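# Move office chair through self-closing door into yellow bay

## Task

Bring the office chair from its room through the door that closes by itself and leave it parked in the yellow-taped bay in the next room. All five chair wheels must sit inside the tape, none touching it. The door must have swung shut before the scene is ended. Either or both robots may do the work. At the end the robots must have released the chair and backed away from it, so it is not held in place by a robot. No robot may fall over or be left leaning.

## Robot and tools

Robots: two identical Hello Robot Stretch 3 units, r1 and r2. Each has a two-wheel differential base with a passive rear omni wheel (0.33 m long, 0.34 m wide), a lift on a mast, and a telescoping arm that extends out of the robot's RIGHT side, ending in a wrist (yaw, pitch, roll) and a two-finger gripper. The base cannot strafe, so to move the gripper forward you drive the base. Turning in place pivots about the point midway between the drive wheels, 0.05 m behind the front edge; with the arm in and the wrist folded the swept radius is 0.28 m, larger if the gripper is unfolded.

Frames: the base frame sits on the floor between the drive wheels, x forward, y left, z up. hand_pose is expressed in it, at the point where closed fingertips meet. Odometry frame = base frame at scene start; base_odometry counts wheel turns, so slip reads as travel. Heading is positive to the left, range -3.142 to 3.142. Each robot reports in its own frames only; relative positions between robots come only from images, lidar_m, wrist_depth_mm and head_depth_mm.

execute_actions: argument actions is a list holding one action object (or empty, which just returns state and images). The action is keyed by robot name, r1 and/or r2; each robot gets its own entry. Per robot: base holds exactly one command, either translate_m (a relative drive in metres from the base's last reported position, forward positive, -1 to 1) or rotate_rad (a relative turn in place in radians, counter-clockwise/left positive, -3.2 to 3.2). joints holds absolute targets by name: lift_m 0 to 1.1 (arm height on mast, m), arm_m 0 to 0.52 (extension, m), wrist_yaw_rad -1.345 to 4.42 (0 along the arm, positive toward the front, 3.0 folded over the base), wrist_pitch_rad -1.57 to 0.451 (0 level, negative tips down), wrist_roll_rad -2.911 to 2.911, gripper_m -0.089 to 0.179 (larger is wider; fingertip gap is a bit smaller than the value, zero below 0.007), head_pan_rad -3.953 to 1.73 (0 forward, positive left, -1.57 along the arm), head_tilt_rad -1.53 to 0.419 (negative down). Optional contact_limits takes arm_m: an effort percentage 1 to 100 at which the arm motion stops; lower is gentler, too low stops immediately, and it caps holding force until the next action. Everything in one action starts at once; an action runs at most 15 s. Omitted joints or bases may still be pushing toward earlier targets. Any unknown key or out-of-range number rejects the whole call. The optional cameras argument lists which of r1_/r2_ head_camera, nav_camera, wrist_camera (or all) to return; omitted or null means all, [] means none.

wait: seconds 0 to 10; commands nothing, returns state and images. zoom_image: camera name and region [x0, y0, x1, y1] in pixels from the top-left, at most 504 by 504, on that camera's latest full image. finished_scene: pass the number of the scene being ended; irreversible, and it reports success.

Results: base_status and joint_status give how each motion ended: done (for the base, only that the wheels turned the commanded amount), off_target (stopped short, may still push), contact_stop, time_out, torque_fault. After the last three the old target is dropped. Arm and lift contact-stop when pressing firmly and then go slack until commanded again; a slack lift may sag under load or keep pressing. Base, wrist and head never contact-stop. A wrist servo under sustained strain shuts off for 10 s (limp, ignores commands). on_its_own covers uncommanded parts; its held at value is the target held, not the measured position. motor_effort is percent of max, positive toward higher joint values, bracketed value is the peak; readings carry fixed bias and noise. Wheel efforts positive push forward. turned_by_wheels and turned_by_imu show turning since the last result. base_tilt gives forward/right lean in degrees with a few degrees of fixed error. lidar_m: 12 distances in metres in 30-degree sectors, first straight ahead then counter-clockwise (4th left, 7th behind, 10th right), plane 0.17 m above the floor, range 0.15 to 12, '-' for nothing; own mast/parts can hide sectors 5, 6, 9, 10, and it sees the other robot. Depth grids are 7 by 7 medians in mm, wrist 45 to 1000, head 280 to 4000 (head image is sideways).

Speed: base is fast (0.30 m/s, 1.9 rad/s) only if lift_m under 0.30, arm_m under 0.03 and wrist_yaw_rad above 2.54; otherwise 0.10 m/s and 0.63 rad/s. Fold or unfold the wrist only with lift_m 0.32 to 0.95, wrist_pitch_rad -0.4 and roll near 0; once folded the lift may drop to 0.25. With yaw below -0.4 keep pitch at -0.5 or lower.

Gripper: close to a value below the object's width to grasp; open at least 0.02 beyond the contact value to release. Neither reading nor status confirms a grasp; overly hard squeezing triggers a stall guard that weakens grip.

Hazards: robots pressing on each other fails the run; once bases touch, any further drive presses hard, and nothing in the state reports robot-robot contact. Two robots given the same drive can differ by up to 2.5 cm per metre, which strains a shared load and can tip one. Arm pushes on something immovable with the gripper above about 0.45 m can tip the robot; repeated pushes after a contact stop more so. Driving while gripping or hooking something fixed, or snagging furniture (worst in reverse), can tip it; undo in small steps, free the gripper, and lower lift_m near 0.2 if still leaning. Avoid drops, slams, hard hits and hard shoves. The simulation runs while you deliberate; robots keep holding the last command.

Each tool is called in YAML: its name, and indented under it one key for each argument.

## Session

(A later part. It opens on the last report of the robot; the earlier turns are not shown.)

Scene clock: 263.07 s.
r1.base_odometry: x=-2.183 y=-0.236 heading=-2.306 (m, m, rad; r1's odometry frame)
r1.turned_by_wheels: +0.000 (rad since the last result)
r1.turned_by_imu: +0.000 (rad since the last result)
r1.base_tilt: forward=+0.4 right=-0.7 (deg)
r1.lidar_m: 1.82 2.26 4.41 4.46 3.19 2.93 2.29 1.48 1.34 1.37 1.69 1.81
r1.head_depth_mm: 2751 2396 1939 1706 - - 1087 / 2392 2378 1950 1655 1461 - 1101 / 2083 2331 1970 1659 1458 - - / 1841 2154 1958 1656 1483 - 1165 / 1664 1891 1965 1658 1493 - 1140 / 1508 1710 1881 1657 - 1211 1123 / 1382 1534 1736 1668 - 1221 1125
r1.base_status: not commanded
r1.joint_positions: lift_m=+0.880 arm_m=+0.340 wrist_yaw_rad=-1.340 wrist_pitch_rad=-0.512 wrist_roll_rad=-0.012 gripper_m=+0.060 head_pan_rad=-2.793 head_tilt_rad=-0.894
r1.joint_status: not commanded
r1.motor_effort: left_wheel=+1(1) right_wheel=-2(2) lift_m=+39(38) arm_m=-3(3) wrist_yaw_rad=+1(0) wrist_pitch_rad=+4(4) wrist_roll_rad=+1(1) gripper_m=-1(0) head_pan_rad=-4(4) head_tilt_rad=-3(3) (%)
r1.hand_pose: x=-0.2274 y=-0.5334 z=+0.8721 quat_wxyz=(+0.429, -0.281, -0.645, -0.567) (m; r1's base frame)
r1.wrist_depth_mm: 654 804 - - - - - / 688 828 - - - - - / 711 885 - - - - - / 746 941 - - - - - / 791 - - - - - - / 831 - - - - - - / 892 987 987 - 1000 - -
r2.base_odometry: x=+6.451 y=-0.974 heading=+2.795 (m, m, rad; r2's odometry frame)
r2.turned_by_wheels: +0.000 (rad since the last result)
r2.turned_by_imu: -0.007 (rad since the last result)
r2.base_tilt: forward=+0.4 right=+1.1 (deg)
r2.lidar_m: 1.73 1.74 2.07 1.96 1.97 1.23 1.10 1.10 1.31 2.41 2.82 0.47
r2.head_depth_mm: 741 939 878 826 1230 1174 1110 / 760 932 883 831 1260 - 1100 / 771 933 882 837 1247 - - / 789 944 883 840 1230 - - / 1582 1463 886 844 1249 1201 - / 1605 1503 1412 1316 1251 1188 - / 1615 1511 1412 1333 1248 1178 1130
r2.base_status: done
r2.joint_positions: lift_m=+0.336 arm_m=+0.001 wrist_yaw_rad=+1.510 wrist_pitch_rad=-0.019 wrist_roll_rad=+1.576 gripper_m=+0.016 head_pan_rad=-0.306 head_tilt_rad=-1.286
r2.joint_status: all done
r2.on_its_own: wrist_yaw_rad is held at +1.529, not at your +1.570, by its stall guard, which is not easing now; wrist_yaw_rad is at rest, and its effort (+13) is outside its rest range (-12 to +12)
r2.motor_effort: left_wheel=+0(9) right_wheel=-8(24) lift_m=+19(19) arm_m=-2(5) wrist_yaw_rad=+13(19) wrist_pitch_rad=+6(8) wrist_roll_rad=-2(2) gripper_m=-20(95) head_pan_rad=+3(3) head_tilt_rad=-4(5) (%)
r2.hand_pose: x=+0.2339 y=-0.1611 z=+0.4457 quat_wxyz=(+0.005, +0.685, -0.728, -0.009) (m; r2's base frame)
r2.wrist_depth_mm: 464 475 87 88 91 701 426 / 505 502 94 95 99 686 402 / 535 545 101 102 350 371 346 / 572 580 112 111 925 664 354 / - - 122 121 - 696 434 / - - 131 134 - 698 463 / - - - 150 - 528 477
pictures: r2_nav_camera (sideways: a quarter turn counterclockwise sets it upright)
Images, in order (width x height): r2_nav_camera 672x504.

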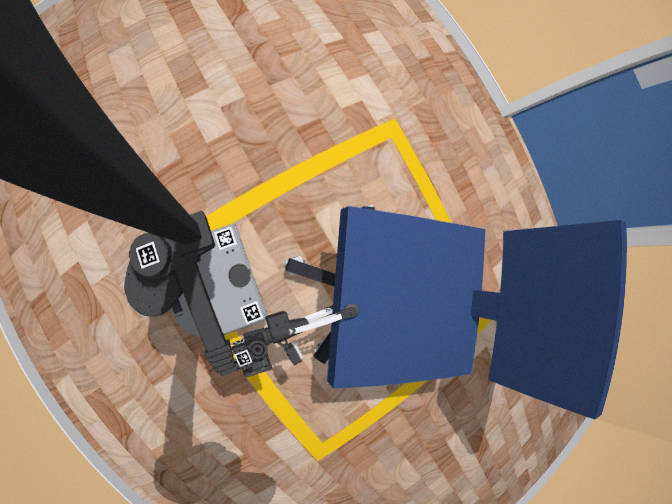

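Release and check.

execute_actions:
  actions:
    - {"r2":{"base":{"translate_m":-0.45},"joints":{"gripper_m":0.13,"head_tilt_rad":-0.95}}}
  cameras: ["r2_nav_camera","r2_head_camera","r2_wrist_camera"]

Scene clock: 271.10 s.
r1.base_odometry: x=-2.183 y=-0.236 heading=-2.306 (m, m, rad; r1's odometry frame)
r1.turned_by_wheels: +0.000 (rad since the last result)
r1.turned_by_imu: +0.000 (rad since the last result)
r1.base_tilt: forward=+0.5 right=-0.7 (deg)
r1.lidar_m: 1.82 2.26 4.40 4.45 3.19 2.93 2.28 1.48 1.34 1.36 1.69 1.81
r1.head_depth_mm: 2729 2390 1944 1734 - - 1090 / 2378 2407 1952 1647 1460 - 1107 / 2095 2326 1964 1662 1460 - - / 1859 2136 1936 1643 1500 - 1162 / 1671 1888 1953 1657 1501 - 1137 / 1510 1700 1872 1662 - 1210 1126 / 1389 1543 1730 1661 - 1223 1121
r1.base_status: not commanded
r1.joint_positions: lift_m=+0.880 arm_m=+0.340 wrist_yaw_rad=-1.340 wrist_pitch_rad=-0.512 wrist_roll_rad=-0.012 gripper_m=+0.060 head_pan_rad=-2.793 head_tilt_rad=-0.894
r1.joint_status: not commanded
r1.motor_effort: left_wheel=+1(1) right_wheel=-2(2) lift_m=+38(38) arm_m=-3(3) wrist_yaw_rad=+0(1) wrist_pitch_rad=+4(4) wrist_roll_rad=+2(2) gripper_m=+0(0) head_pan_rad=-3(4) head_tilt_rad=-3(3) (%)
r1.hand_pose: x=-0.2274 y=-0.5334 z=+0.8721 quat_wxyz=(+0.429, -0.281, -0.645, -0.567) (m; r1's base frame)
r1.wrist_depth_mm: 655 779 - - - - - / 683 834 - - - - - / 709 886 - - - - - / 737 952 - - - - - / 794 - - - - - - / 842 - - - - - - / 888 995 1000 - 992 - -
r2.base_odometry: x=+6.874 y=-1.126 heading=+2.795 (m, m, rad; r2's odometry frame)
r2.turned_by_wheels: +0.000 (rad since the last result)
r2.turned_by_imu: -0.004 (rad since the last result)
r2.base_tilt: forward=+0.4 right=+1.1 (deg)
r2.lidar_m: 0.88 2.18 2.10 1.87 1.22 0.74 0.66 0.66 0.78 1.43 2.92 0.89
r2.head_depth_mm: 2563 2207 1841 1586 1398 1244 1131 / 976 2077 1766 1528 1400 1244 1138 / 986 1146 1171 1049 1368 1261 1122 / 1000 1173 1170 1046 1396 1246 1117 / 1018 1291 1168 1074 1355 1248 1122 / 2043 2156 1224 1070 1403 1247 1122 / 2033 2187 1858 1592 1390 1251 1117
r2.base_status: done
r2.joint_positions: lift_m=+0.336 arm_m=+0.001 wrist_yaw_rad=+1.525 wrist_pitch_rad=-0.019 wrist_roll_rad=+1.576 gripper_m=+0.130 head_pan_rad=-0.306 head_tilt_rad=-0.951
r2.joint_status: all done
r2.on_its_own: wrist_yaw_rad is held at +1.529, not at your +1.570, by its stall guard, which is not easing now
r2.motor_effort: left_wheel=+2(2) right_wheel=-2(16) lift_m=+19(19) arm_m=-2(3) wrist_yaw_rad=+2(13) wrist_pitch_rad=+6(6) wrist_roll_rad=-2(2) gripper_m=+0(81) head_pan_rad=+2(3) head_tilt_rad=+1(14) (%)
r2.hand_pose: x=+0.2341 y=-0.1572 z=+0.4457 quat_wxyz=(+0.005, +0.691, -0.723, -0.008) (m; r2's base frame)
r2.wrist_depth_mm: - - - - - 659 481 / - 897 908 - - 626 480 / - 982 996 795 812 686 483 / - - - - - 689 483 / - - - - - 619 485 / - - - - - 628 490 / - - - - - 714 479
pictures: r2_head_camera (sideways: a quarter turn clockwise sets it upright), r2_nav_camera (sideways: a quarter turn counterclockwise sets it upright), r2_wrist_camera
Images, in order (width x height): r2_head_camera 896x504, r2_nav_camera 672x504, r2_wrist_camera 644x364.

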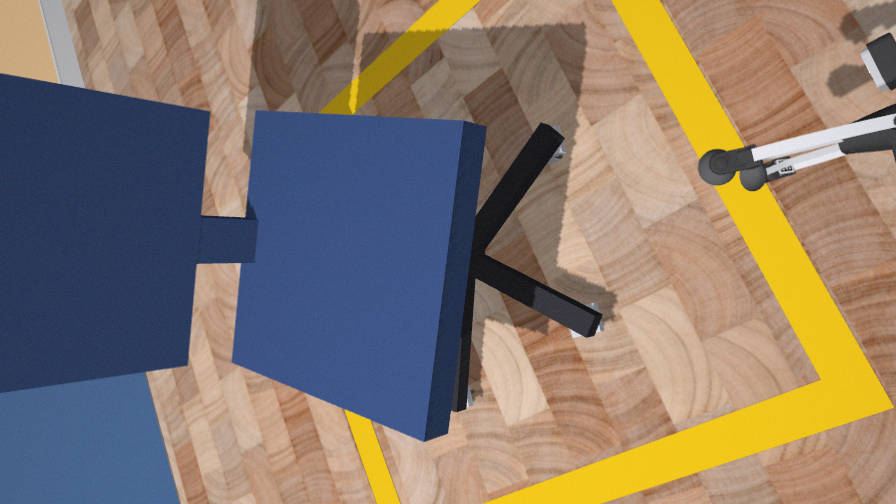

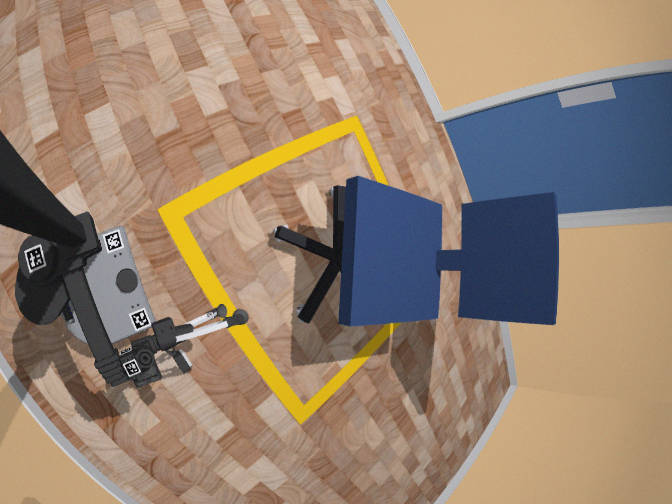

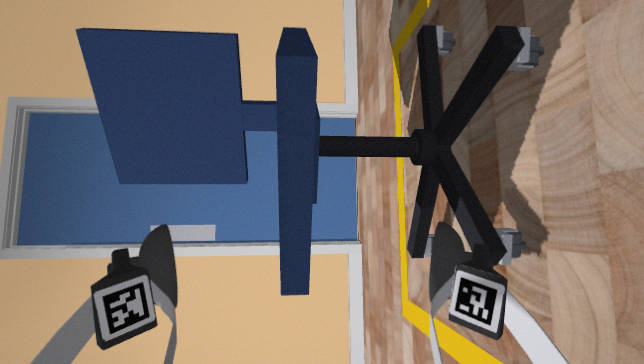

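zoom_image:
  camera: "r2_wrist_camera"
  region: [340,0,560,270]

Region (340, 0, 560, 270) of r2_wrist_camera's 644x364 image, scaled by 1.867; it fills the left 411 columns of this view, and the rest is white.

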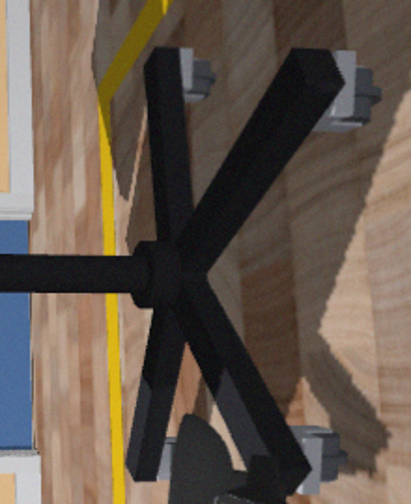

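finished_scene:
  scene: 1

The scene is finished: the task was done.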